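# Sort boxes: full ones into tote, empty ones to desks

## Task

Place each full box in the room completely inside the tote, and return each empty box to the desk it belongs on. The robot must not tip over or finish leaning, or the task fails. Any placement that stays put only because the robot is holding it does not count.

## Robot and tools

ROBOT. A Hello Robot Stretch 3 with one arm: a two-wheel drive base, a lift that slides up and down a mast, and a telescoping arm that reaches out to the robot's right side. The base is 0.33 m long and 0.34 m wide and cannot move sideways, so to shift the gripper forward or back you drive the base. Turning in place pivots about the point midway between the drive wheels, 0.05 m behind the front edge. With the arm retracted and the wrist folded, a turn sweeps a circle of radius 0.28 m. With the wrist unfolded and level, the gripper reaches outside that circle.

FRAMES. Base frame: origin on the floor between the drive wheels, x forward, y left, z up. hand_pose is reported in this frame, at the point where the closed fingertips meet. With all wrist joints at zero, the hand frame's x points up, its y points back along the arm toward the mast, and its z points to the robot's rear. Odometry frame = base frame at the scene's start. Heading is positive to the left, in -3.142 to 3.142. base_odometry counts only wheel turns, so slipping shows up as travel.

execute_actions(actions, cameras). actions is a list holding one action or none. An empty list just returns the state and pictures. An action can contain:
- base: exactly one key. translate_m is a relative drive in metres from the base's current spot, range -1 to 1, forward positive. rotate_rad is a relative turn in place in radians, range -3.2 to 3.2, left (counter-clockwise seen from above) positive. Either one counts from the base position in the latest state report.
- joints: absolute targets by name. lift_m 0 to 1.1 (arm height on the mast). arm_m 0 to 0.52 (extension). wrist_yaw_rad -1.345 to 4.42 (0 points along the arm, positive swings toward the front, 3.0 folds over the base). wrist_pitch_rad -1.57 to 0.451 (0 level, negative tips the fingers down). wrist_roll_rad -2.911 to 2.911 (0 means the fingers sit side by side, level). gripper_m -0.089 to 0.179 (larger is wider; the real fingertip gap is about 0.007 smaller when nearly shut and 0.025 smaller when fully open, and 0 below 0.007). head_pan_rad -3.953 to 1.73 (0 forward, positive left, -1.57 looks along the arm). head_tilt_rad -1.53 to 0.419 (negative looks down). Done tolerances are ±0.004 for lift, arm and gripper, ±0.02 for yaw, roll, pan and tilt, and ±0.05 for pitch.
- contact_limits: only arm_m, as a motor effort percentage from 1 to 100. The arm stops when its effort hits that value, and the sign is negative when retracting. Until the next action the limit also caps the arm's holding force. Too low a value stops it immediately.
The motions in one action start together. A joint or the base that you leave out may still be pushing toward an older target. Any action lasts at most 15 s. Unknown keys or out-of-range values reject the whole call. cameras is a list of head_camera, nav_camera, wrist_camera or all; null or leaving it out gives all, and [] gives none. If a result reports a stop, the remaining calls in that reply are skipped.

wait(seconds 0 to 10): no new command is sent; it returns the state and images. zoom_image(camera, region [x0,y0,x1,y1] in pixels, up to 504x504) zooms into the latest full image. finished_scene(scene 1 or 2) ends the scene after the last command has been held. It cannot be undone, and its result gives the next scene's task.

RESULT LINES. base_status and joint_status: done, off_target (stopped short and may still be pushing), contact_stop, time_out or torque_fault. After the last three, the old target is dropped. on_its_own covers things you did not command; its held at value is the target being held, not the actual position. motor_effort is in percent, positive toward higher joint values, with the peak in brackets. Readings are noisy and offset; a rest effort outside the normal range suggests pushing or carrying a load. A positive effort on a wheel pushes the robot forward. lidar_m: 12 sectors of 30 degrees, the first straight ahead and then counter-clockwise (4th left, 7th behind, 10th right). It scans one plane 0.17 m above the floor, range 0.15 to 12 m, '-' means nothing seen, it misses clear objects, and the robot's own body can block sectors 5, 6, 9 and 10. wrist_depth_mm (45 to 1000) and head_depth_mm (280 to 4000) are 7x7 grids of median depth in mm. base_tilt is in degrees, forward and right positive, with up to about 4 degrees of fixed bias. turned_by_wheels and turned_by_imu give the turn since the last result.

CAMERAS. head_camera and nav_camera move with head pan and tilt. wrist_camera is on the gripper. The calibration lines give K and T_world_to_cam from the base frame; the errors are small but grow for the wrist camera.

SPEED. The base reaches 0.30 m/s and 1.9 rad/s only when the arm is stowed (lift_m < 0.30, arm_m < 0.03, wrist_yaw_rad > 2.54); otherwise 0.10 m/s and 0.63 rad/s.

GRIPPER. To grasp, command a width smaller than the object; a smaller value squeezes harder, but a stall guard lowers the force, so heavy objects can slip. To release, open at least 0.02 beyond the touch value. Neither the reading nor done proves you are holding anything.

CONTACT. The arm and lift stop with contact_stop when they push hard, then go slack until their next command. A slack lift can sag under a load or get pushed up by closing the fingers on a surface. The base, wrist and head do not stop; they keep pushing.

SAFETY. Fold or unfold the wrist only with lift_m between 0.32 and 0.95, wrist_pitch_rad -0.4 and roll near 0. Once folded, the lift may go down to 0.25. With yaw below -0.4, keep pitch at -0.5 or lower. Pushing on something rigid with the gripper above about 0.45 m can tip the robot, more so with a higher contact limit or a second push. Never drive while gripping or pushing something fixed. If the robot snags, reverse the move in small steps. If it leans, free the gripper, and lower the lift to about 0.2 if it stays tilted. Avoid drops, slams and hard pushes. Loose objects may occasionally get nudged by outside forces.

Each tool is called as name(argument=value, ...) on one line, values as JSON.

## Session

execute_actions(actions=[{"joints":{"head_pan_rad":1.5,"head_tilt_rad":-0.5,"lift_m":0.26}}])

execute_actions(actions=[{"joints":{"head_pan_rad":-1.5}}], cameras=["nav_camera"])

execute_actions(actions=[{"joints":{"head_pan_rad":-3.1}}], cameras=["nav_camera"])

Scene clock: 3.27 s.
base_odometry: x=+0.000 y=+0.000 heading=+0.000 (m, m, rad; odometry frame)
turned_by_wheels: +0.000 (rad since the last result)
turned_by_imu: +0.000 (rad since the last result)
base_tilt: forward=+0.1 right=+0.8 (deg)
lidar_m: 0.83 1.19 1.57 1.27 0.97 0.94 1.00 1.42 2.18 1.06 0.81 0.79
head_depth_mm: 1302 1397 1488 1178 954 1581 1320 / 1368 1471 1550 1183 994 1585 1315 / 1430 1545 1632 1187 1787 1584 1322 / 1497 1630 1708 1182 1677 1591 1322 / 1444 1546 1622 1191 1853 1540 1321 / 1265 1347 1431 1315 1650 1581 1326 / 1124 1183 1255 1309 1416 1461 1327
base_status: not commanded
joint_positions: lift_m=+0.261 arm_m=+0.000 wrist_yaw_rad=+2.871 wrist_pitch_rad=-0.464 wrist_roll_rad=+0.000 gripper_m=+0.037 head_pan_rad=+1.493 head_tilt_rad=-0.494
joint_status: all done
motor_effort: left_wheel=+0(1) right_wheel=+0(0) lift_m=+13(28) arm_m=+0(1) wrist_yaw_rad=+1(1) wrist_pitch_rad=+6(6) wrist_roll_rad=+0(0) gripper_m=+1(0) head_pan_rad=+5(63) head_tilt_rad=-2(20) (%)
hand_pose: x=+0.0370 y=+0.0659 z=+0.2633 quat_wxyz=(+0.254, +0.703, +0.069, +0.660) (m; base frame)
wrist_depth_mm: - - - - - - - / - - - - - - - / 808 - 838 851 849 851 821 / 673 - 672 675 664 650 640 / 551 - 564 538 557 534 530 / 462 - - 459 464 454 455 / - - - - 388 396 395
pictures: head_camera (sideways: a quarter turn clockwise sets it upright), nav_camera (sideways: a quarter turn counterclockwise sets it upright), wrist_camera
camera_calibration (this result's frames):
head_camera: T_world_to_cam=[[-0.0578963, -0.513438, -0.856171, 1.13827], [-0.994299, 0.106572, 0.00332652, 0.00188923], [0.0895361, 0.851483, -0.516681, 0.63337], [0, 0, 0, 1]] pos_world=[0.0110708, 0.0449273, 1.3018]
nav_camera: T_world_to_cam=[[0.0396261, 0.493174, 0.869028, -1.09258], [0.998896, -0.0415157, -0.0219876, 0.0751696], [0.0252345, 0.868939, -0.494275, 0.600905], [0, 0, 0, 1]] pos_world=[-0.0469557, 0.0198009, 1.24814]
wrist_camera: T_world_to_cam=[[0.961609, -0.274301, -0.00821979, -0.0175764], [-0.171262, -0.576445, -0.798987, 0.293635], [0.214425, 0.769721, -0.601292, 0.26355], [0, 0, 0, 1]] pos_world=[0.0106784, -0.0384167, 0.392937]
Images, in order (width x height): head_camera 896x504, nav_camera 672x504, wrist_camera 644x364.

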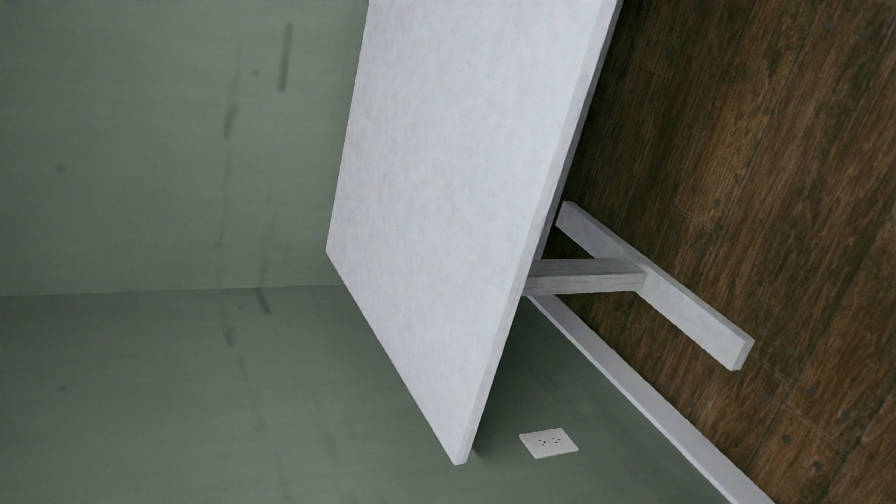

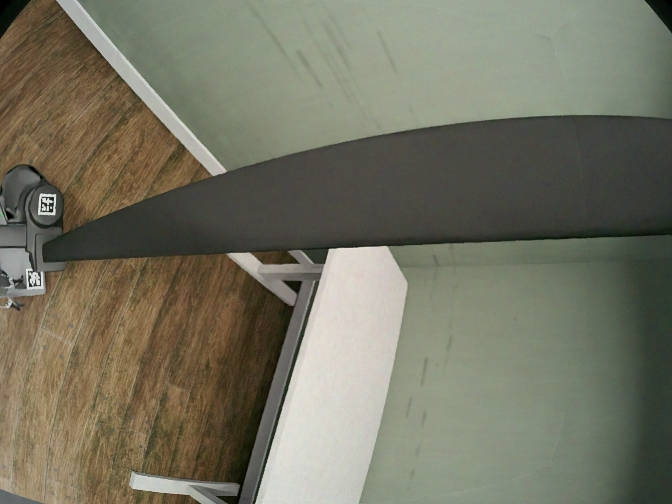

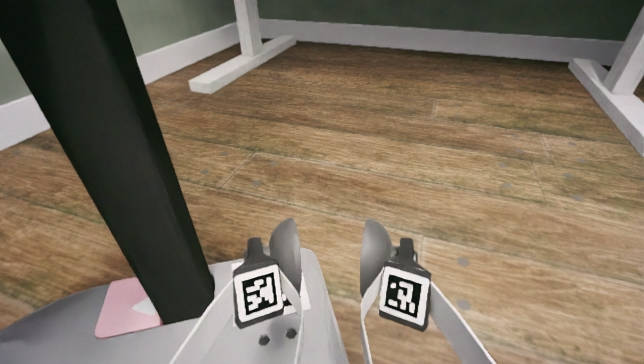

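Scene clock: 5.17 s.
base_odometry: x=+0.000 y=+0.000 heading=+0.000 (m, m, rad; odometry frame)
turned_by_wheels: +0.000 (rad since the last result)
turned_by_imu: +0.000 (rad since the last result)
base_tilt: forward=+0.1 right=+0.8 (deg)
lidar_m: 0.83 1.19 1.57 1.27 0.97 0.94 0.99 1.42 2.18 1.07 0.81 0.79
head_depth_mm: 1934 2090 2243 2415 1979 1585 1320 / 2071 2218 2391 2509 1980 1584 1317 / 2110 2272 2473 2538 1914 1584 1319 / 1090 1176 1291 1420 1576 1587 1327 / 971 1045 1124 1226 1346 1461 1323 / 877 935 1002 1079 1167 1276 1307 / 801 849 905 968 1040 1121 1229
base_status: not commanded
joint_positions: lift_m=+0.261 arm_m=+0.000 wrist_yaw_rad=+2.871 wrist_pitch_rad=-0.464 wrist_roll_rad=+0.000 gripper_m=+0.037 head_pan_rad=-1.493 head_tilt_rad=-0.494
joint_status: all done
motor_effort: left_wheel=+0(0) right_wheel=+0(0) lift_m=+13(13) arm_m=+0(0) wrist_yaw_rad=+0(0) wrist_pitch_rad=+6(6) wrist_roll_rad=+0(0) gripper_m=+0(0) head_pan_rad=-4(62) head_tilt_rad=-2(3) (%)
hand_pose: x=+0.0370 y=+0.0659 z=+0.2633 quat_wxyz=(+0.254, +0.703, +0.069, +0.660) (m; base frame)
wrist_depth_mm: - - - - - - - / - - - - - - - / 827 - 858 852 857 851 836 / 668 - 664 665 657 651 654 / 548 - 555 548 565 539 542 / 470 - - 462 461 451 460 / - - - - 389 391 395
pictures: nav_camera (sideways: a quarter turn counterclockwise sets it upright)
camera_calibration (this result's frames):
nav_camera: T_world_to_cam=[[0.0374863, -0.493564, 0.868901, -1.0924], [-0.993219, -0.11416, -0.021997, 0.0873337], [0.110051, -0.862184, -0.494497, 0.600677], [0, 0, 0, 1]] pos_world=[0.0615866, -0.0113047, 1.24814]
Images, in order (width x height): nav_camera 672x504.

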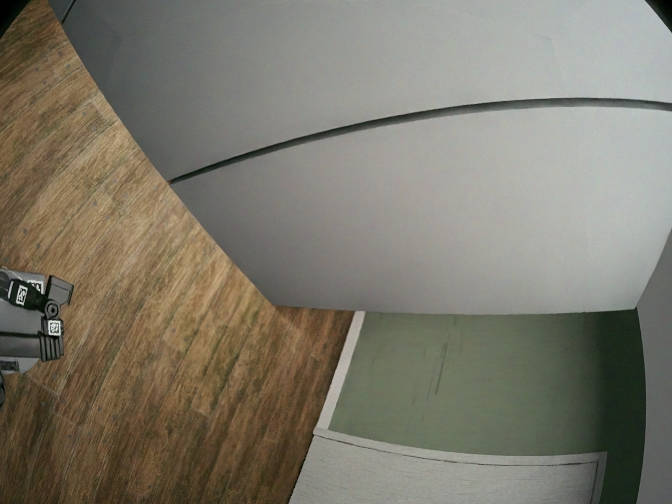

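Scene clock: 6.50 s.
base_odometry: x=+0.000 y=+0.000 heading=+0.000 (m, m, rad; odometry frame)
turned_by_wheels: +0.000 (rad since the last result)
turned_by_imu: +0.000 (rad since the last result)
base_tilt: forward=+0.0 right=+0.8 (deg)
lidar_m: 0.83 1.19 1.57 1.28 0.97 0.94 1.00 1.42 2.18 1.07 0.81 0.79
head_depth_mm: 813 871 936 1015 1111 1222 1286 / 861 925 1001 1086 1197 1328 1320 / 911 986 1078 1179 1306 1459 1318 / 977 1051 1162 1278 1429 1535 1322 / 1041 1140 1254 1400 1586 1588 1323 / 1118 1229 1377 1543 1772 1593 1333 / 1212 1340 1508 1725 1912 1591 1330
base_status: not commanded
joint_positions: lift_m=+0.261 arm_m=+0.000 wrist_yaw_rad=+2.871 wrist_pitch_rad=-0.464 wrist_roll_rad=+0.000 gripper_m=+0.037 head_pan_rad=-3.093 head_tilt_rad=-0.494
joint_status: all done
motor_effort: left_wheel=+0(0) right_wheel=+0(0) lift_m=+13(13) arm_m=+0(1) wrist_yaw_rad=+0(0) wrist_pitch_rad=+6(6) wrist_roll_rad=+0(0) gripper_m=+0(0) head_pan_rad=-5(61) head_tilt_rad=-2(2) (%)
hand_pose: x=+0.0370 y=+0.0659 z=+0.2633 quat_wxyz=(+0.254, +0.703, +0.069, +0.660) (m; base frame)
wrist_depth_mm: - - - - - - - / - - - - - - - / 829 - 852 845 855 839 827 / 661 - 667 666 676 664 640 / 545 - 550 538 546 535 535 / 473 - - 463 463 457 453 / - - - - 387 395 395
pictures: nav_camera (sideways: a quarter turn counterclockwise sets it upright)
camera_calibration (this result's frames):
nav_camera: T_world_to_cam=[[-0.494479, -0.0230631, 0.868883, -1.08913], [-0.0851151, 0.996128, -0.0219983, 0.0817959], [-0.865012, -0.0848328, -0.494528, 0.606665], [0, 0, 0, 1]] pos_world=[-0.00681778, -0.0551328, 1.24814]
Images, in order (width x height): nav_camera 672x504.

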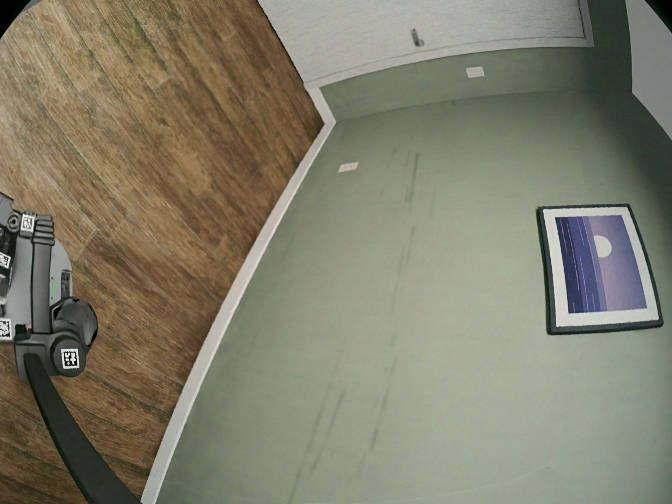

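execute_actions(actions=[{"base":{"rotate_rad":-2.16},"joints":{"head_pan_rad":0,"wrist_yaw_rad":3.0}}], cameras=[])

execute_actions(actions=[{"base":{"translate_m":1.0}}], cameras=[])

execute_actions(actions=[{"base":{"translate_m":0.5},"joints":{"head_pan_rad":1.5}}], cameras=["head_camera","nav_camera"])

Scene clock: 15.70 s.
base_odometry: x=+0.000 y=+0.000 heading=-2.160 (m, m, rad; odometry frame)
turned_by_wheels: -2.160 (rad since the last result)
turned_by_imu: -2.131 (rad since the last result)
base_tilt: forward=+0.0 right=+0.8 (deg)
lidar_m: 2.18 1.12 0.82 0.79 0.82 1.13 1.57 1.30 0.98 0.94 0.98 1.34
head_depth_mm: 1856 2042 2215 2379 1980 1580 1316 / 1838 1975 2195 2373 1965 1575 1319 / 1840 2008 2173 2393 1982 1583 1319 / 1837 2002 2186 2371 1969 1580 1317 / 1836 1997 2167 2376 1991 1587 1326 / 1853 2006 2194 2397 1978 1590 1325 / 1861 1999 2195 2375 1976 1591 1322
base_status: done
joint_positions: lift_m=+0.261 arm_m=+0.000 wrist_yaw_rad=+2.999 wrist_pitch_rad=-0.464 wrist_roll_rad=+0.000 gripper_m=+0.037 head_pan_rad=-0.007 head_tilt_rad=-0.495
joint_status: all done
motor_effort: left_wheel=+1(7) right_wheel=-1(4) lift_m=+13(13) arm_m=-1(0) wrist_yaw_rad=+2(4) wrist_pitch_rad=+6(6) wrist_roll_rad=+0(1) gripper_m=+0(0) head_pan_rad=+5(63) head_tilt_rad=-2(2) (%)
hand_pose: x=+0.0098 y=+0.0716 z=+0.2633 quat_wxyz=(+0.212, +0.698, +0.113, +0.675) (m; base frame)
wrist_depth_mm: 703 - 754 769 813 827 873 / 781 784 831 858 891 920 963 / 823 857 858 847 857 838 838 / 674 670 660 661 662 669 666 / 542 541 - 565 560 542 539 / 462 - - - 462 451 448 / - - - - 390 396 394
pictures: none
No camera images: the call's "cameras" was empty. Leave "cameras" out to get every camera's image.

Scene clock: 20.70 s.
base_odometry: x=-0.556 y=-0.832 heading=-2.160 (m, m, rad; odometry frame)
turned_by_wheels: +0.000 (rad since the last result)
turned_by_imu: +0.001 (rad since the last result)
base_tilt: forward=+0.0 right=+0.8 (deg)
lidar_m: 1.19 1.25 0.82 0.79 0.82 1.12 2.16 1.34 0.98 0.95 0.98 1.23
head_depth_mm: 984 1069 1169 1289 1439 1549 1324 / 985 1074 1168 1290 1441 1549 1317 / 981 1064 1170 1295 1437 1546 1322 / 982 1067 1166 1292 1441 1541 1318 / 983 1068 1170 1285 1442 1541 1322 / 980 1067 1152 1285 1441 1567 1324 / 982 1083 1182 1307 1462 1566 1321
base_status: done
joint_positions: lift_m=+0.261 arm_m=+0.000 wrist_yaw_rad=+2.999 wrist_pitch_rad=-0.464 wrist_roll_rad=+0.000 gripper_m=+0.037 head_pan_rad=-0.007 head_tilt_rad=-0.495
joint_status: not commanded
motor_effort: left_wheel=+1(8) right_wheel=-1(3) lift_m=+13(13) arm_m=+0(1) wrist_yaw_rad=+1(3) wrist_pitch_rad=+6(6) wrist_roll_rad=+0(0) gripper_m=+0(0) head_pan_rad=+5(4) head_tilt_rad=-2(2) (%)
hand_pose: x=+0.0097 y=+0.0716 z=+0.2632 quat_wxyz=(+0.212, +0.698, +0.114, +0.675) (m; base frame)
wrist_depth_mm: 702 - 758 769 - - - / 757 795 837 847 - - - / 839 830 853 853 855 871 860 / 669 675 660 670 657 659 665 / 550 545 - 562 562 542 529 / 462 - - - 464 454 457 / - - - - 387 394 390
pictures: none
No camera images: the call's "cameras" was empty. Leave "cameras" out to get every camera's image.

Scene clock: 24.10 s.
base_odometry: x=-0.833 y=-1.247 heading=-2.160 (m, m, rad; odometry frame)
turned_by_wheels: +0.000 (rad since the last result)
turned_by_imu: +0.000 (rad since the last result)
base_tilt: forward=+0.0 right=+0.8 (deg)
lidar_m: 0.69 0.71 1.01 1.00 0.83 1.12 2.64 1.34 0.98 0.95 0.98 0.71
head_depth_mm: 1666 1692 1769 1806 1818 1589 1317 / 2243 2316 2408 2383 1976 1583 1316 / 3172 3477 3412 2612 1975 1580 1316 / 3231 3536 3701 2650 1976 1584 1319 / 3256 3476 3698 2640 1985 1583 1318 / 3230 3417 3621 2640 1911 1502 1291 / 3150 2800 1119 1079 1043 1075 1185
base_status: done
joint_positions: lift_m=+0.261 arm_m=+0.000 wrist_yaw_rad=+2.999 wrist_pitch_rad=-0.464 wrist_roll_rad=+0.000 gripper_m=+0.037 head_pan_rad=+1.493 head_tilt_rad=-0.495
joint_status: all done
motor_effort: left_wheel=+1(7) right_wheel=-1(2) lift_m=+13(13) arm_m=+0(0) wrist_yaw_rad=+2(1) wrist_pitch_rad=+6(6) wrist_roll_rad=+0(0) gripper_m=+0(0) head_pan_rad=+6(62) head_tilt_rad=-1(2) (%)
hand_pose: x=+0.0097 y=+0.0716 z=+0.2632 quat_wxyz=(+0.212, +0.698, +0.114, +0.675) (m; base frame)
wrist_depth_mm: 703 - - - - - 740 / 765 801 - - - - 737 / 824 833 877 835 858 857 748 / 672 664 647 669 671 654 649 / 544 548 - 562 566 543 534 / 466 - - - 468 455 454 / - - - - 386 395 391
pictures: head_camera (sideways: a quarter turn clockwise sets it upright), nav_camera (sideways: a quarter turn counterclockwise sets it upright)
camera_calibration (this result's frames):
head_camera: T_world_to_cam=[[-0.0580023, -0.514626, -0.855451, 1.13733], [-0.994296, 0.106602, 0.00328634, 0.00194152], [0.0895016, 0.850762, -0.517874, 0.634921], [0, 0, 0, 1]] pos_world=[0.0110719, 0.044927, 1.30174]
nav_camera: T_world_to_cam=[[0.039733, 0.49438, 0.868337, -1.09168], [0.998892, -0.0415718, -0.0220384, 0.0752356], [0.025203, 0.868251, -0.495485, 0.60248], [0, 0, 0, 1]] pos_world=[-0.046961, 0.0197276, 1.24812]
Images, in order (width x height): head_camera 896x504, nav_camera 672x504.

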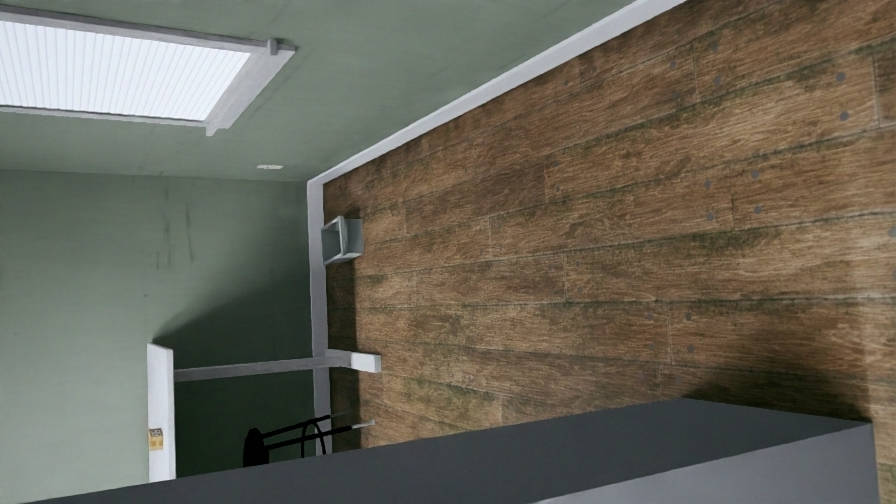

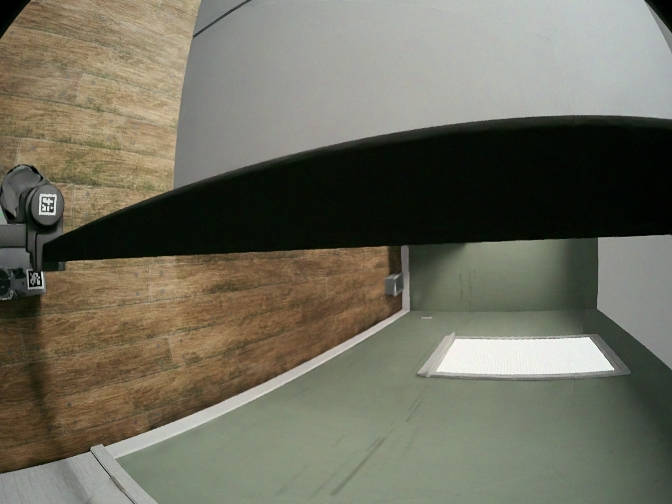

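execute_actions(actions=[{"base":{"rotate_rad":1.58},"joints":{"head_pan_rad":0}}], cameras=[])

execute_actions(actions=[{"base":{"translate_m":0.7}}], cameras=["nav_camera"])

Scene clock: 29.27 s.
base_odometry: x=-0.833 y=-1.247 heading=-0.580 (m, m, rad; odometry frame)
turned_by_wheels: +1.580 (rad since the last result)
turned_by_imu: +1.556 (rad since the last result)
base_tilt: forward=+0.1 right=+0.8 (deg)
lidar_m: 1.00 0.83 1.12 2.64 1.34 0.98 0.95 0.98 0.71 0.69 0.71 1.00
head_depth_mm: 2219 2218 2249 2256 1962 1576 1313 / 3149 3389 3312 2611 1975 1585 1319 / 3200 3471 3659 2616 1975 1577 1325 / 3231 3458 3674 2616 1983 1585 1324 / 3233 3453 3634 2638 1983 1585 1326 / 3187 3194 1192 1179 1179 1171 1255 / 804 804 804 858 938 1062 1225
base_status: done
joint_positions: lift_m=+0.261 arm_m=+0.000 wrist_yaw_rad=+2.999 wrist_pitch_rad=-0.464 wrist_roll_rad=+0.000 gripper_m=+0.037 head_pan_rad=+0.007 head_tilt_rad=-0.495
joint_status: all done
motor_effort: left_wheel=-2(6) right_wheel=+2(6) lift_m=+14(13) arm_m=-1(1) wrist_yaw_rad=+2(2) wrist_pitch_rad=+6(6) wrist_roll_rad=+0(0) gripper_m=+0(0) head_pan_rad=-5(61) head_tilt_rad=-2(2) (%)
hand_pose: x=+0.0097 y=+0.0716 z=+0.2632 quat_wxyz=(+0.212, +0.698, +0.114, +0.675) (m; base frame)
wrist_depth_mm: - - - - - - 824 / - - - - - - 829 / 864 869 864 841 844 853 806 / 680 677 666 683 657 672 651 / 543 549 - 567 553 545 534 / 463 - - - 461 457 453 / - - - - 386 392 393
pictures: none
No camera images: the call's "cameras" was empty. Leave "cameras" out to get every camera's image.

Scene clock: 33.40 s.
base_odometry: x=-0.248 y=-1.631 heading=-0.580 (m, m, rad; odometry frame)
turned_by_wheels: +0.000 (rad since the last result)
turned_by_imu: +0.000 (rad since the last result)
base_tilt: forward=+0.1 right=+0.8 (deg)
lidar_m: 2.69 0.36 0.27 0.36 2.33 1.70 1.65 0.97 0.73 0.71 0.73 1.01
head_depth_mm: 2246 2260 2262 2263 1972 1574 1316 / 2658 2828 3111 2621 1976 1581 1319 / 2657 2882 3150 2637 1975 1573 1321 / 2644 2873 3116 2640 1980 1592 1319 / 2659 2762 3088 2613 1983 1584 1323 / 2632 2798 3109 2645 1980 1591 1318 / 2649 2778 3085 2639 1992 1586 787
base_status: done
joint_positions: lift_m=+0.261 arm_m=+0.000 wrist_yaw_rad=+2.999 wrist_pitch_rad=-0.464 wrist_roll_rad=+0.000 gripper_m=+0.037 head_pan_rad=+0.007 head_tilt_rad=-0.495
joint_status: not commanded
motor_effort: left_wheel=-2(5) right_wheel=+2(6) lift_m=+13(13) arm_m=-1(1) wrist_yaw_rad=+2(2) wrist_pitch_rad=+6(6) wrist_roll_rad=+0(0) gripper_m=+0(0) head_pan_rad=-4(4) head_tilt_rad=-2(2) (%)
hand_pose: x=+0.0097 y=+0.0715 z=+0.2632 quat_wxyz=(+0.212, +0.698, +0.114, +0.675) (m; base frame)
wrist_depth_mm: - - - 845 286 288 295 / - - - 978 315 318 333 / 865 864 876 770 346 358 367 / 669 669 661 627 396 409 422 / 540 546 - 543 439 473 498 / 459 - - - 463 453 454 / - - - - 385 390 397
pictures: nav_camera (sideways: a quarter turn counterclockwise sets it upright)
camera_calibration (this result's frames):
nav_camera: T_world_to_cam=[[0.496032, 0.00236845, 0.868301, -1.09441], [0.0433518, -0.998817, -0.022041, 0.0810679], [0.867221, 0.0485754, -0.495548, 0.597426], [0, 0, 0, 1]] pos_world=[0.0212493, 0.0545438, 1.24812]
Images, in order (width x height): nav_camera 672x504.

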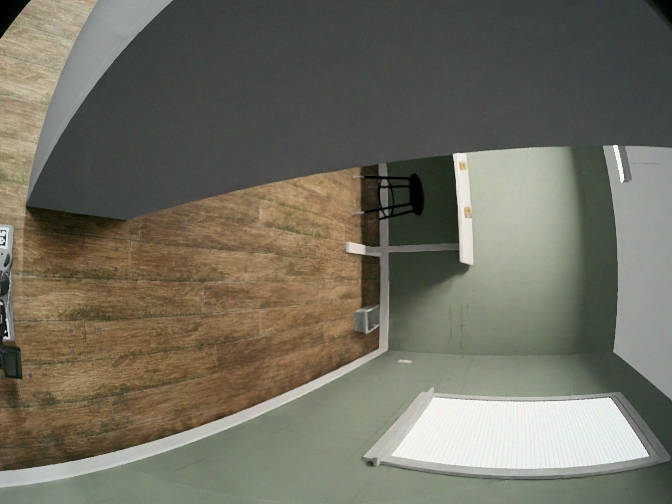

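execute_actions(actions=[{"base":{"translate_m":1.0},"joints":{"head_pan_rad":0.7,"head_tilt_rad":-0.45}}], cameras=["head_camera","nav_camera"])

Scene clock: 40.00 s.
base_odometry: x=+0.589 y=-2.179 heading=-0.580 (m, m, rad; odometry frame)
turned_by_wheels: +0.000 (rad since the last result)
turned_by_imu: +0.001 (rad since the last result)
base_tilt: forward=+0.0 right=+0.8 (deg)
lidar_m: 1.70 1.61 2.81 2.12 1.28 0.52 2.64 1.01 0.74 0.71 0.74 1.02
head_depth_mm: 1905 2004 2151 2181 1997 1625 1347 / 2025 2133 2321 2421 2064 1636 1352 / 2176 2273 2520 2672 2054 1638 1350 / 2320 2430 2586 2538 2087 1634 1360 / 2525 2679 2999 2820 2056 1642 1356 / 2737 3008 3325 2809 2088 1640 1354 / 2960 3173 3411 2860 2094 1647 1357
base_status: done
joint_positions: lift_m=+0.261 arm_m=+0.000 wrist_yaw_rad=+2.999 wrist_pitch_rad=-0.464 wrist_roll_rad=+0.000 gripper_m=+0.037 head_pan_rad=+0.693 head_tilt_rad=-0.457
joint_status: all done
motor_effort: left_wheel=-2(5) right_wheel=+1(6) lift_m=+13(13) arm_m=-1(1) wrist_yaw_rad=+1(1) wrist_pitch_rad=+6(6) wrist_roll_rad=+0(0) gripper_m=+0(0) head_pan_rad=+5(55) head_tilt_rad=+3(7) (%)
hand_pose: x=+0.0097 y=+0.0715 z=+0.2632 quat_wxyz=(+0.212, +0.698, +0.114, +0.675) (m; base frame)
wrist_depth_mm: - - - - - - - / 984 973 - - - - - / 695 806 865 850 854 834 831 / 601 675 665 669 652 671 662 / 530 550 - 563 564 536 537 / 459 - - - 465 458 451 / - - - - 390 395 393
pictures: head_camera (sideways: a quarter turn clockwise sets it upright), nav_camera (sideways: a quarter turn counterclockwise sets it upright)
camera_calibration (this result's frames):
head_camera: T_world_to_cam=[[-0.384454, -0.296161, -0.874347, 1.16397], [-0.616476, 0.787361, 0.00437014, -0.00177436], [0.687133, 0.540695, -0.485281, 0.588868], [0, 0, 0, 1]] pos_world=[0.041768, 0.0277216, 1.30349]
nav_camera: T_world_to_cam=[[0.356841, 0.294858, 0.88641, -1.11718], [0.666831, -0.744923, -0.0206522, 0.0754577], [0.654218, 0.598455, -0.462439, 0.555645], [0, 0, 0, 1]] pos_world=[-0.0151734, 0.0530916, 1.24879]
Images, in order (width x height): head_camera 896x504, nav_camera 672x504.

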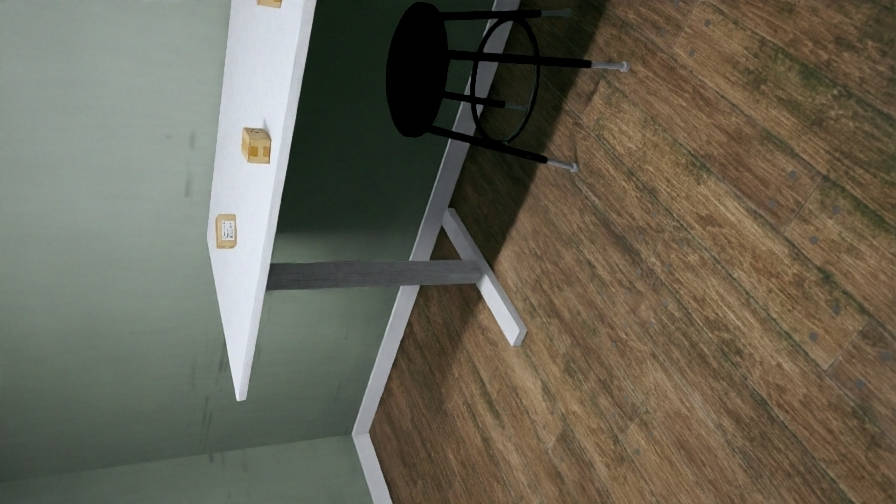

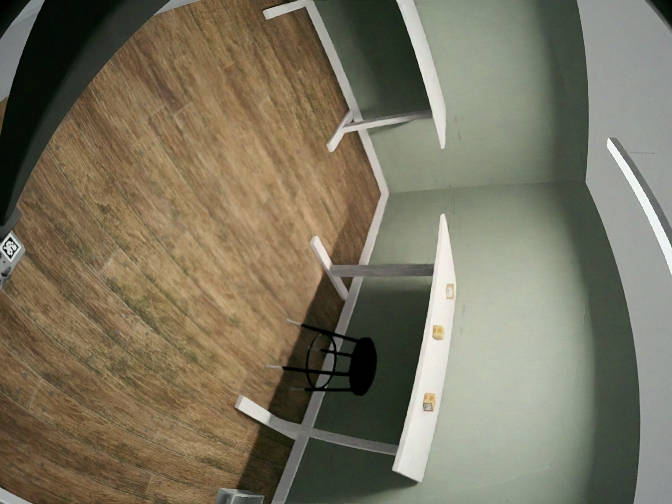

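execute_actions(actions=[{"base":{"translate_m":0.73}}], cameras=[])

execute_actions(actions=[{"base":{"rotate_rad":1.59},"joints":{"lift_m":0.9,"head_pan_rad":-1.2,"head_tilt_rad":-0.6}}], cameras=[])

execute_actions(actions=[{"base":{"translate_m":0.4},"joints":{"wrist_yaw_rad":0,"wrist_pitch_rad":-0.4,"gripper_m":0.179}}])

Scene clock: 52.60 s.
base_odometry: x=+1.199 y=-2.579 heading=-0.580 (m, m, rad; odometry frame)
turned_by_wheels: +0.000 (rad since the last result)
turned_by_imu: +0.000 (rad since the last result)
base_tilt: forward=+0.0 right=+0.9 (deg)
lidar_m: 0.98 0.96 1.18 2.62 1.68 1.64 1.20 1.01 0.74 0.71 0.74 1.02
head_depth_mm: 1241 1321 1203 768 1633 1274 1312 / 1327 1417 1205 811 1783 1585 1349 / 1411 1526 1214 861 1341 1582 1350 / 1529 1655 1217 1408 1286 1549 1352 / 1645 1802 1225 2183 1922 1589 1355 / 1798 1953 1080 2429 2019 1646 1360 / 1975 2176 1339 2456 1999 1648 1353
base_status: done
joint_positions: lift_m=+0.261 arm_m=+0.000 wrist_yaw_rad=+2.999 wrist_pitch_rad=-0.464 wrist_roll_rad=+0.000 gripper_m=+0.037 head_pan_rad=+0.693 head_tilt_rad=-0.457
joint_status: not commanded
motor_effort: left_wheel=-2(4) right_wheel=+2(7) lift_m=+13(13) arm_m=-1(1) wrist_yaw_rad=+2(1) wrist_pitch_rad=+6(7) wrist_roll_rad=+0(0) gripper_m=+1(1) head_pan_rad=+5(5) head_tilt_rad=+2(2) (%)
hand_pose: x=+0.0097 y=+0.0715 z=+0.2632 quat_wxyz=(+0.212, +0.698, +0.114, +0.675) (m; base frame)
wrist_depth_mm: - - - - - - - / - - - - - - - / 889 900 846 866 860 866 834 / 674 661 665 661 667 663 658 / 543 541 - 572 548 545 536 / 457 - - - 467 456 454 / - - - - 386 392 390
pictures: none
No camera images: the call's "cameras" was empty. Leave "cameras" out to get every camera's image.

Scene clock: 59.27 s.
base_odometry: x=+1.199 y=-2.579 heading=+1.010 (m, m, rad; odometry frame)
turned_by_wheels: +1.590 (rad since the last result)
turned_by_imu: +1.570 (rad since the last result)
base_tilt: forward=+0.0 right=+0.8 (deg)
lidar_m: 2.62 1.64 1.63 1.21 1.00 0.74 0.71 0.75 1.04 0.98 0.96 1.78
head_depth_mm: 1145 1233 1375 1531 1676 1467 - / 1186 1244 922 1604 1721 1502 - / 1230 1288 825 1175 1621 1456 - / 1277 1314 827 1776 1766 1463 1256 / 1329 1313 830 1795 1721 1462 1249 / 1376 1315 872 1286 1710 1432 1250 / 1438 1319 879 1293 1730 1464 1251
base_status: done
joint_positions: lift_m=+0.899 arm_m=+0.000 wrist_yaw_rad=+2.999 wrist_pitch_rad=-0.465 wrist_roll_rad=+0.000 gripper_m=+0.037 head_pan_rad=-1.193 head_tilt_rad=-0.593
joint_status: all done
motor_effort: left_wheel=-2(6) right_wheel=+1(7) lift_m=+55(55) arm_m=-1(1) wrist_yaw_rad=+2(1) wrist_pitch_rad=+6(6) wrist_roll_rad=+0(0) gripper_m=+0(0) head_pan_rad=-5(61) head_tilt_rad=-3(11) (%)
hand_pose: x=+0.0097 y=+0.0715 z=+0.9015 quat_wxyz=(+0.212, +0.698, +0.114, +0.675) (m; base frame)
wrist_depth_mm: 987 - - - - - - / 959 - - - - - - / 916 - - - - - - / 942 - - - - - - / 924 - - - - - - / 916 - - - - - - / 884 - - - - - -
pictures: none
No camera images: the call's "cameras" was empty. Leave "cameras" out to get every camera's image.

Scene clock: 64.23 s.
base_odometry: x=+1.412 y=-2.240 heading=+1.010 (m, m, rad; odometry frame)
turned_by_wheels: +0.000 (rad since the last result)
turned_by_imu: +0.000 (rad since the last result)
base_tilt: forward=+0.0 right=+0.8 (deg)
lidar_m: 2.22 2.04 1.38 1.17 1.55 1.15 1.12 1.16 1.45 0.79 0.92 1.47
head_depth_mm: 1153 1208 790 1543 1665 1536 - / 1193 1255 786 1592 1713 1466 1247 / 1235 1303 824 1190 1112 1413 1249 / 1284 1317 828 1236 1627 1463 1253 / 1335 1311 828 1839 1675 1435 1252 / 1386 1316 797 1992 1783 1470 1251 / 1444 1319 930 2073 1735 1465 1252
base_status: done
joint_positions: lift_m=+0.899 arm_m=+0.000 wrist_yaw_rad=+0.002 wrist_pitch_rad=-0.419 wrist_roll_rad=+0.000 gripper_m=+0.179 head_pan_rad=-1.193 head_tilt_rad=-0.593
joint_status: all done
motor_effort: left_wheel=-2(2) right_wheel=+2(4) lift_m=+55(55) arm_m=-1(1) wrist_yaw_rad=-1(2) wrist_pitch_rad=+8(6) wrist_roll_rad=+0(0) gripper_m=+1(83) head_pan_rad=-4(4) head_tilt_rad=-2(3) (%)
hand_pose: x=-0.0212 y=-0.3689 z=+0.9117 quat_wxyz=(+0.692, +0.148, -0.691, -0.147) (m; base frame)
wrist_depth_mm: 483 562 472 548 540 - - / 375 368 367 362 360 352 - / - - - - - - - / - - 879 - - - - / - - - - - - - / - - - - - - - / - - - - - - -
pictures: head_camera (sideways: a quarter turn clockwise sets it upright), nav_camera (sideways: a quarter turn counterclockwise sets it upright), wrist_camera
camera_calibration (this result's frames):
head_camera: T_world_to_cam=[[-0.204403, 0.563024, -0.800764, 1.06692], [0.939765, 0.341821, 0.000453374, -0.00616784], [0.273973, -0.752437, -0.59898, 0.739316], [0, 0, 0, 1]] pos_world=[0.0213259, -0.0423074, 1.29719]
nav_camera: T_world_to_cam=[[0.212397, -0.538071, 0.815701, -1.0241], [-0.916055, -0.400241, -0.0254876, 0.0914044], [0.340191, -0.741814, -0.577912, 0.707802], [0, 0, 0, 1]] pos_world=[0.0604588, 0.010605, 1.24673]
wrist_camera: T_world_to_cam=[[-0.999947, 0.00573811, -0.00856072, -0.0134544], [0.0103055, 0.564296, -0.825508, 0.999957], [0.0000939151, -0.825553, -0.564325, 0.373853], [0, 0, 0, 1]] pos_world=[-0.0237938, -0.255558, 1.03633]
Images, in order (width x height): head_camera 896x504, nav_camera 672x504, wrist_camera 644x364.

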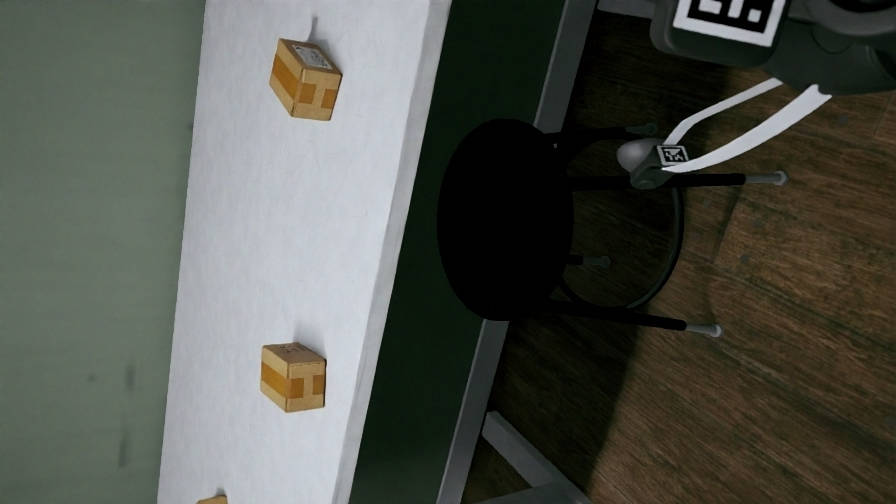

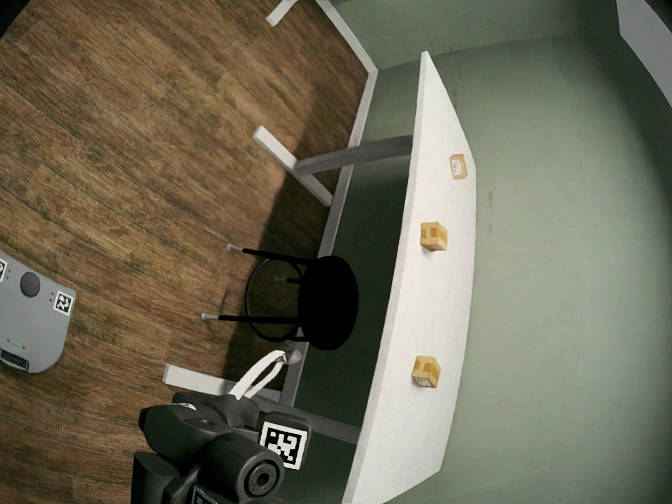

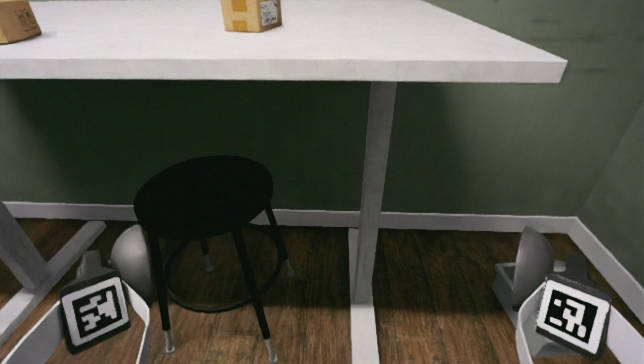

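execute_actions(actions=[{"joints":{"lift_m":1.08,"arm_m":0.1,"head_tilt_rad":-0.5}}])

Scene clock: 70.17 s.
base_odometry: x=+1.412 y=-2.240 heading=+1.010 (m, m, rad; odometry frame)
turned_by_wheels: +0.000 (rad since the last result)
turned_by_imu: -0.001 (rad since the last result)
base_tilt: forward=+0.0 right=+0.9 (deg)
lidar_m: 2.23 2.04 1.38 1.18 1.55 1.15 1.11 1.16 1.45 0.79 0.92 1.46
head_depth_mm: 1147 1241 1032 667 1628 1565 1294 / 1188 1290 1032 700 1658 1521 1310 / 1227 1334 1034 771 1118 1528 1277 / 1282 1394 1041 815 1114 1557 1314 / 1327 1438 1043 1778 1819 1529 1311 / 1378 1494 1043 1882 1959 1576 1311 / 1447 1569 1045 1982 1913 1564 1316
base_status: not commanded
joint_positions: lift_m=+1.079 arm_m=+0.100 wrist_yaw_rad=+0.001 wrist_pitch_rad=-0.418 wrist_roll_rad=+0.000 gripper_m=+0.179 head_pan_rad=-1.193 head_tilt_rad=-0.508
joint_status: all done
motor_effort: left_wheel=-2(2) right_wheel=+2(2) lift_m=+55(55) arm_m=+4(4) wrist_yaw_rad=+1(1) wrist_pitch_rad=+7(8) wrist_roll_rad=+0(0) gripper_m=+0(1) head_pan_rad=-4(5) head_tilt_rad=+2(8) (%)
hand_pose: x=-0.0214 y=-0.4692 z=+1.0919 quat_wxyz=(+0.692, +0.147, -0.691, -0.147) (m; base frame)
wrist_depth_mm: - 999 - - 967 938 937 / 962 946 936 924 - - - / 631 631 592 636 631 - - / 468 475 468 474 480 - - / 400 399 398 384 382 394 - / - 809 847 - - - - / - - - - - - -
pictures: head_camera (sideways: a quarter turn clockwise sets it upright), nav_camera (sideways: a quarter turn counterclockwise sets it upright), wrist_camera
camera_calibration (this result's frames):
head_camera: T_world_to_cam=[[-0.178318, 0.497486, -0.848947, 1.12959], [0.939754, 0.34184, 0.00292758, -0.0093891], [0.29166, -0.797279, -0.52847, 0.647476], [0, 0, 0, 1]] pos_world=[0.0214063, -0.042525, 1.30116]
nav_camera: T_world_to_cam=[[0.185873, -0.471417, 0.862101, -1.08444], [-0.915348, -0.402035, -0.022489, 0.0874989], [0.357196, -0.784942, -0.506238, 0.614446], [0, 0, 0, 1]] pos_world=[0.062181, 0.00626121, 1.24792]
wrist_camera: T_world_to_cam=[[-0.999941, 0.00661794, -0.00856835, -0.0111142], [0.0108076, 0.563428, -0.826094, 1.20557], [-0.000639394, -0.826139, -0.563467, 0.391554], [0, 0, 0, 1]] pos_world=[-0.0238925, -0.355699, 1.21644]
Images, in order (width x height): head_camera 896x504, nav_camera 672x504, wrist_camera 644x364.

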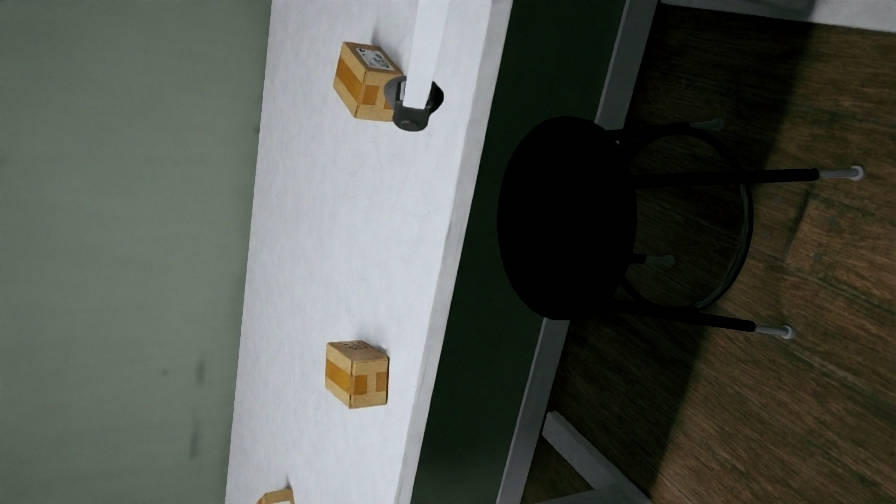

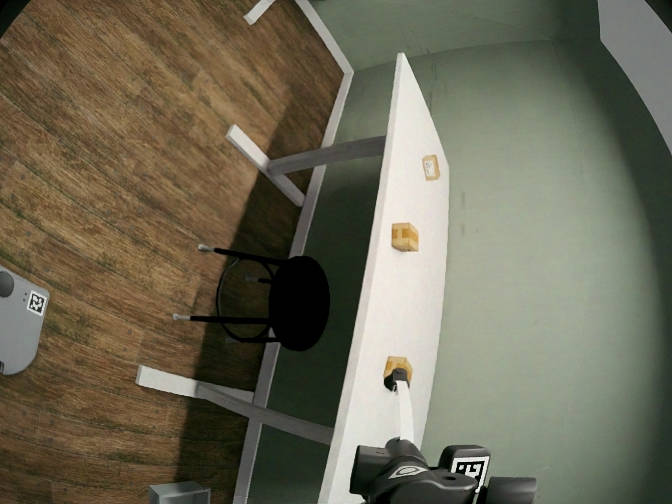

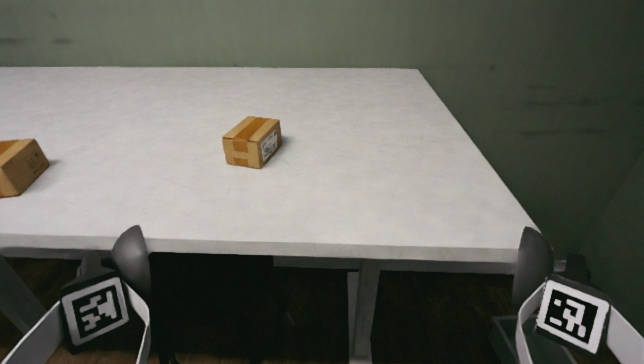

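execute_actions(actions=[{"base":{"translate_m":0.12},"joints":{"arm_m":0.22,"wrist_pitch_rad":-0.22}}], cameras=[])

execute_actions(actions=[{"joints":{"lift_m":0.92}}], cameras=["wrist_camera"])

Scene clock: 75.77 s.
base_odometry: x=+1.476 y=-2.139 heading=+1.010 (m, m, rad; odometry frame)
turned_by_wheels: +0.000 (rad since the last result)
turned_by_imu: -0.001 (rad since the last result)
base_tilt: forward=+0.0 right=+0.9 (deg)
lidar_m: 2.11 1.94 1.32 1.19 1.72 1.27 1.23 1.28 0.99 0.77 0.87 1.38
head_depth_mm: 1147 1247 965 699 1584 1569 1308 / 1188 1291 1033 733 1113 1477 1277 / 1234 1338 1032 772 1111 1520 1308 / 1277 1397 1039 779 1774 1517 1310 / 1329 1437 1037 1771 1898 1567 1313 / 1386 1493 1045 1881 1965 1573 1316 / 1444 1565 1045 1509 1666 1569 1312
base_status: done
joint_positions: lift_m=+1.079 arm_m=+0.220 wrist_yaw_rad=+0.000 wrist_pitch_rad=-0.240 wrist_roll_rad=+0.000 gripper_m=+0.179 head_pan_rad=-1.193 head_tilt_rad=-0.507
joint_status: all done
motor_effort: left_wheel=-1(2) right_wheel=+1(5) lift_m=+55(55) arm_m=+3(4) wrist_yaw_rad=+0(1) wrist_pitch_rad=+9(10) wrist_roll_rad=+0(0) gripper_m=+1(0) head_pan_rad=-4(5) head_tilt_rad=+2(2) (%)
hand_pose: x=-0.0214 y=-0.6079 z=+1.1335 quat_wxyz=(+0.702, +0.085, -0.702, -0.085) (m; base frame)
wrist_depth_mm: 891 884 849 868 867 831 846 / 953 932 938 896 905 876 886 / - - 976 958 987 931 952 / 715 707 717 708 708 976 997 / 515 540 513 458 511 513 - / 363 412 406 387 408 400 421 / - 333 334 329 333 326 -
pictures: none
No camera images: the call's "cameras" was empty. Leave "cameras" out to get every camera's image.

Scene clock: 78.07 s.
base_odometry: x=+1.476 y=-2.139 heading=+1.010 (m, m, rad; odometry frame)
turned_by_wheels: +0.000 (rad since the last result)
turned_by_imu: +0.000 (rad since the last result)
base_tilt: forward=+0.0 right=+0.9 (deg)
lidar_m: 2.11 1.94 1.32 1.19 1.72 1.27 1.23 1.28 0.99 0.78 0.87 1.39
head_depth_mm: 1150 1246 1032 714 1598 1562 1307 / 1195 1284 1029 771 1112 1479 1279 / 1233 1337 1038 772 1115 1516 1311 / 1277 1391 1041 780 1753 1522 1309 / 1327 1430 1041 1770 1896 1568 1310 / 1378 1496 1042 1884 1944 1573 1309 / 1439 1570 1044 1516 1659 1569 1314
base_status: not commanded
joint_positions: lift_m=+0.921 arm_m=+0.220 wrist_yaw_rad=+0.000 wrist_pitch_rad=-0.240 wrist_roll_rad=+0.000 gripper_m=+0.179 head_pan_rad=-1.193 head_tilt_rad=-0.507
joint_status: all done
motor_effort: left_wheel=-2(2) right_wheel=+2(2) lift_m=+13(50) arm_m=+4(4) wrist_yaw_rad=+0(0) wrist_pitch_rad=+8(9) wrist_roll_rad=+0(0) gripper_m=+1(0) head_pan_rad=-4(5) head_tilt_rad=+2(2) (%)
hand_pose: x=-0.0214 y=-0.6079 z=+0.9753 quat_wxyz=(+0.702, +0.085, -0.702, -0.085) (m; base frame)
wrist_depth_mm: 891 872 874 880 833 836 846 / 936 906 942 928 904 877 883 / 498 490 489 334 487 488 907 / 309 309 308 307 307 304 303 / 226 240 224 223 223 225 223 / 197 194 192 191 187 184 183 / - 631 613 - - - -
pictures: wrist_camera
camera_calibration (this result's frames):
wrist_camera: T_world_to_cam=[[-0.99994, 0.00503875, -0.00970753, -0.0110456], [0.0109188, 0.40819, -0.912832, 1.17767], [-0.000637016, -0.912883, -0.40822, 0.00706821], [0, 0, 0, 1]] pos_world=[-0.0238991, -0.474203, 1.07779]
Images, in order (width x height): wrist_camera 644x364.

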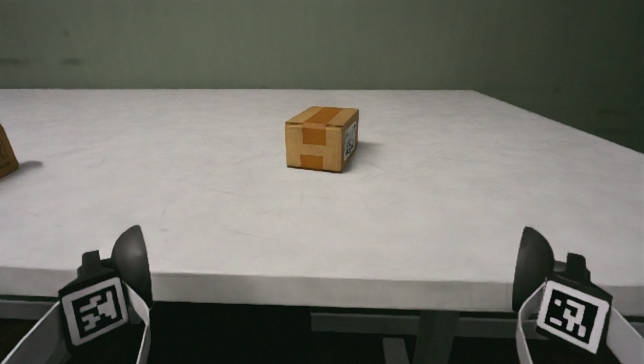

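execute_actions(actions=[{"joints":{"lift_m":0.932,"arm_m":0.45}}], cameras=["wrist_camera"])

execute_actions(actions=[{"joints":{"gripper_m":0.03}}], cameras=[])

execute_actions(actions=[{"joints":{"lift_m":1.0}}], cameras=["wrist_camera"])

Scene clock: 83.43 s.
base_odometry: x=+1.476 y=-2.139 heading=+1.010 (m, m, rad; odometry frame)
turned_by_wheels: +0.000 (rad since the last result)
turned_by_imu: -0.001 (rad since the last result)
base_tilt: forward=+0.1 right=+0.8 (deg)
lidar_m: 2.11 1.94 1.31 1.19 1.71 1.27 1.23 1.28 0.99 0.78 0.87 1.38
head_depth_mm: 1150 1239 1067 698 1586 1560 1307 / 1190 1284 1032 733 1116 1482 1281 / 1231 1341 1036 772 1112 1515 1308 / 1279 1392 1036 782 1763 1519 1314 / 1327 1437 1039 1776 1894 1569 1314 / 1383 1494 1043 1885 1946 1566 1315 / 1448 1574 1043 1513 1658 1567 1313
base_status: not commanded
joint_positions: lift_m=+0.931 arm_m=+0.450 wrist_yaw_rad=+0.000 wrist_pitch_rad=-0.239 wrist_roll_rad=+0.000 gripper_m=+0.179 head_pan_rad=-1.193 head_tilt_rad=-0.507
joint_status: all done
motor_effort: left_wheel=-1(2) right_wheel=+1(2) lift_m=+55(57) arm_m=+3(4) wrist_yaw_rad=+1(1) wrist_pitch_rad=+8(8) wrist_roll_rad=+0(0) gripper_m=+0(1) head_pan_rad=-4(3) head_tilt_rad=+2(2) (%)
hand_pose: x=-0.0214 y=-0.8379 z=+0.9857 quat_wxyz=(+0.702, +0.085, -0.702, -0.085) (m; base frame)
wrist_depth_mm: 674 656 655 636 638 626 625 / 708 695 695 718 680 663 651 / 539 530 534 527 521 516 687 / 335 334 329 330 333 333 335 / 243 255 240 150 227 240 241 / 199 194 124 118 188 190 193 / - 156 110 101 156 156 -
pictures: wrist_camera
camera_calibration (this result's frames):
wrist_camera: T_world_to_cam=[[-0.999939, 0.00521762, -0.00970837, -0.00967901], [0.0109924, 0.408062, -0.912888, 1.28098], [-0.000801497, -0.91294, -0.408094, -0.198841], [0, 0, 0, 1]] pos_world=[-0.0239188, -0.704196, 1.08815]
Images, in order (width x height): wrist_camera 644x364.

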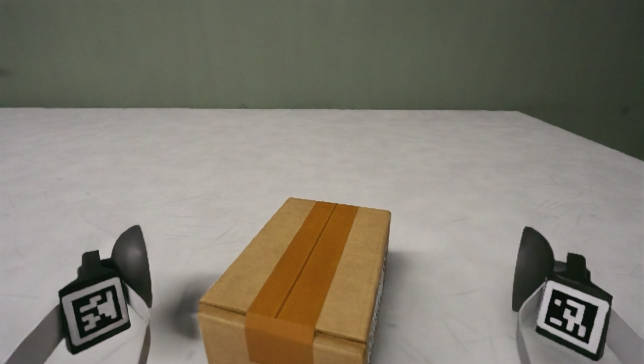

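Scene clock: 85.40 s.
base_odometry: x=+1.476 y=-2.139 heading=+1.010 (m, m, rad; odometry frame)
turned_by_wheels: +0.000 (rad since the last result)
turned_by_imu: +0.000 (rad since the last result)
base_tilt: forward=+0.0 right=+0.9 (deg)
lidar_m: 2.11 1.94 1.32 1.20 1.72 1.27 1.23 1.29 0.99 0.78 0.87 1.38
head_depth_mm: 1144 1236 1030 700 1588 1564 1312 / 1191 1287 1035 734 1114 1478 1274 / 1235 1333 1036 771 1113 1533 1312 / 1277 1390 1035 778 1769 1528 1310 / 1334 1433 1042 1775 1885 1573 1315 / 1390 1495 1040 1889 1951 1560 1311 / 1437 1564 1046 1509 1666 1574 1315
base_status: not commanded
joint_positions: lift_m=+0.931 arm_m=+0.450 wrist_yaw_rad=+0.000 wrist_pitch_rad=-0.239 wrist_roll_rad=+0.000 gripper_m=+0.031 head_pan_rad=-1.193 head_tilt_rad=-0.507
joint_status: all done
motor_effort: left_wheel=-2(1) right_wheel=+2(1) lift_m=+55(55) arm_m=+4(4) wrist_yaw_rad=+0(1) wrist_pitch_rad=+8(8) wrist_roll_rad=+0(0) gripper_m=-20(92) head_pan_rad=-4(4) head_tilt_rad=+2(2) (%)
hand_pose: x=-0.0214 y=-0.8379 z=+0.9857 quat_wxyz=(+0.702, +0.085, -0.702, -0.085) (m; base frame)
wrist_depth_mm: 677 666 659 647 635 633 630 / 717 712 699 685 674 677 666 / 525 526 529 524 530 525 690 / 331 329 330 330 333 330 326 / 241 241 254 151 158 240 240 / 190 190 121 118 118 190 188 / 156 156 146 116 113 156 156
pictures: none
No camera images: the call's "cameras" was empty. Leave "cameras" out to get every camera's image.

Scene clock: 86.87 s.
base_odometry: x=+1.476 y=-2.139 heading=+1.010 (m, m, rad; odometry frame)
turned_by_wheels: +0.000 (rad since the last result)
turned_by_imu: +0.000 (rad since the last result)
base_tilt: forward=+0.0 right=+0.9 (deg)
lidar_m: 2.11 1.94 1.32 1.19 1.72 1.27 1.23 1.29 0.99 0.78 0.87 1.39
head_depth_mm: 1144 1240 1027 698 1594 1569 1304 / 1187 1292 1034 732 1114 1484 1281 / 1230 1339 1037 770 1118 1521 1308 / 1278 1392 1037 781 1765 1522 1316 / 1334 1434 1038 1776 1899 1558 1311 / 1389 1503 1040 1884 1949 1576 1310 / 1446 1566 1044 1506 1658 1574 1316
base_status: not commanded
joint_positions: lift_m=+0.999 arm_m=+0.450 wrist_yaw_rad=+0.000 wrist_pitch_rad=-0.239 wrist_roll_rad=+0.000 gripper_m=+0.031 head_pan_rad=-1.193 head_tilt_rad=-0.507
joint_status: all done
motor_effort: left_wheel=-2(2) right_wheel=+1(2) lift_m=+55(51) arm_m=+5(4) wrist_yaw_rad=-1(0) wrist_pitch_rad=+8(8) wrist_roll_rad=+0(0) gripper_m=-20(21) head_pan_rad=-4(4) head_tilt_rad=+2(2) (%)
hand_pose: x=-0.0214 y=-0.8379 z=+1.0537 quat_wxyz=(+0.702, +0.085, -0.702, -0.085) (m; base frame)
wrist_depth_mm: 667 646 661 641 651 624 616 / 714 713 691 698 667 687 669 / 763 736 724 729 723 703 710 / 507 501 504 498 505 500 723 / 368 366 386 150 158 362 365 / 288 285 121 118 118 285 284 / 236 236 222 116 113 235 235
pictures: wrist_camera
camera_calibration (this result's frames):
wrist_camera: T_world_to_cam=[[-0.999939, 0.00523002, -0.00970871, -0.00901116], [0.0109978, 0.408058, -0.91289, 1.34304], [-0.000812714, -0.912941, -0.408091, -0.171103], [0, 0, 0, 1]] pos_world=[-0.0239202, -0.704199, 1.15614]
Images, in order (width x height): wrist_camera 644x364.

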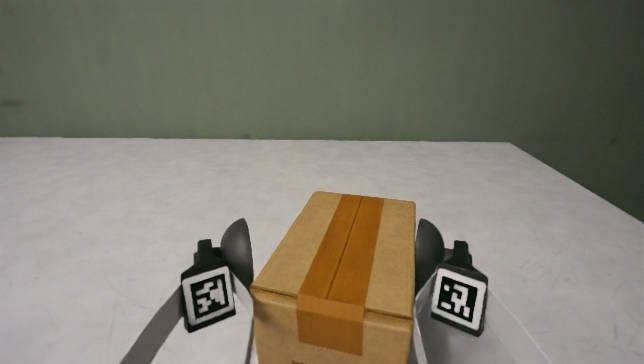

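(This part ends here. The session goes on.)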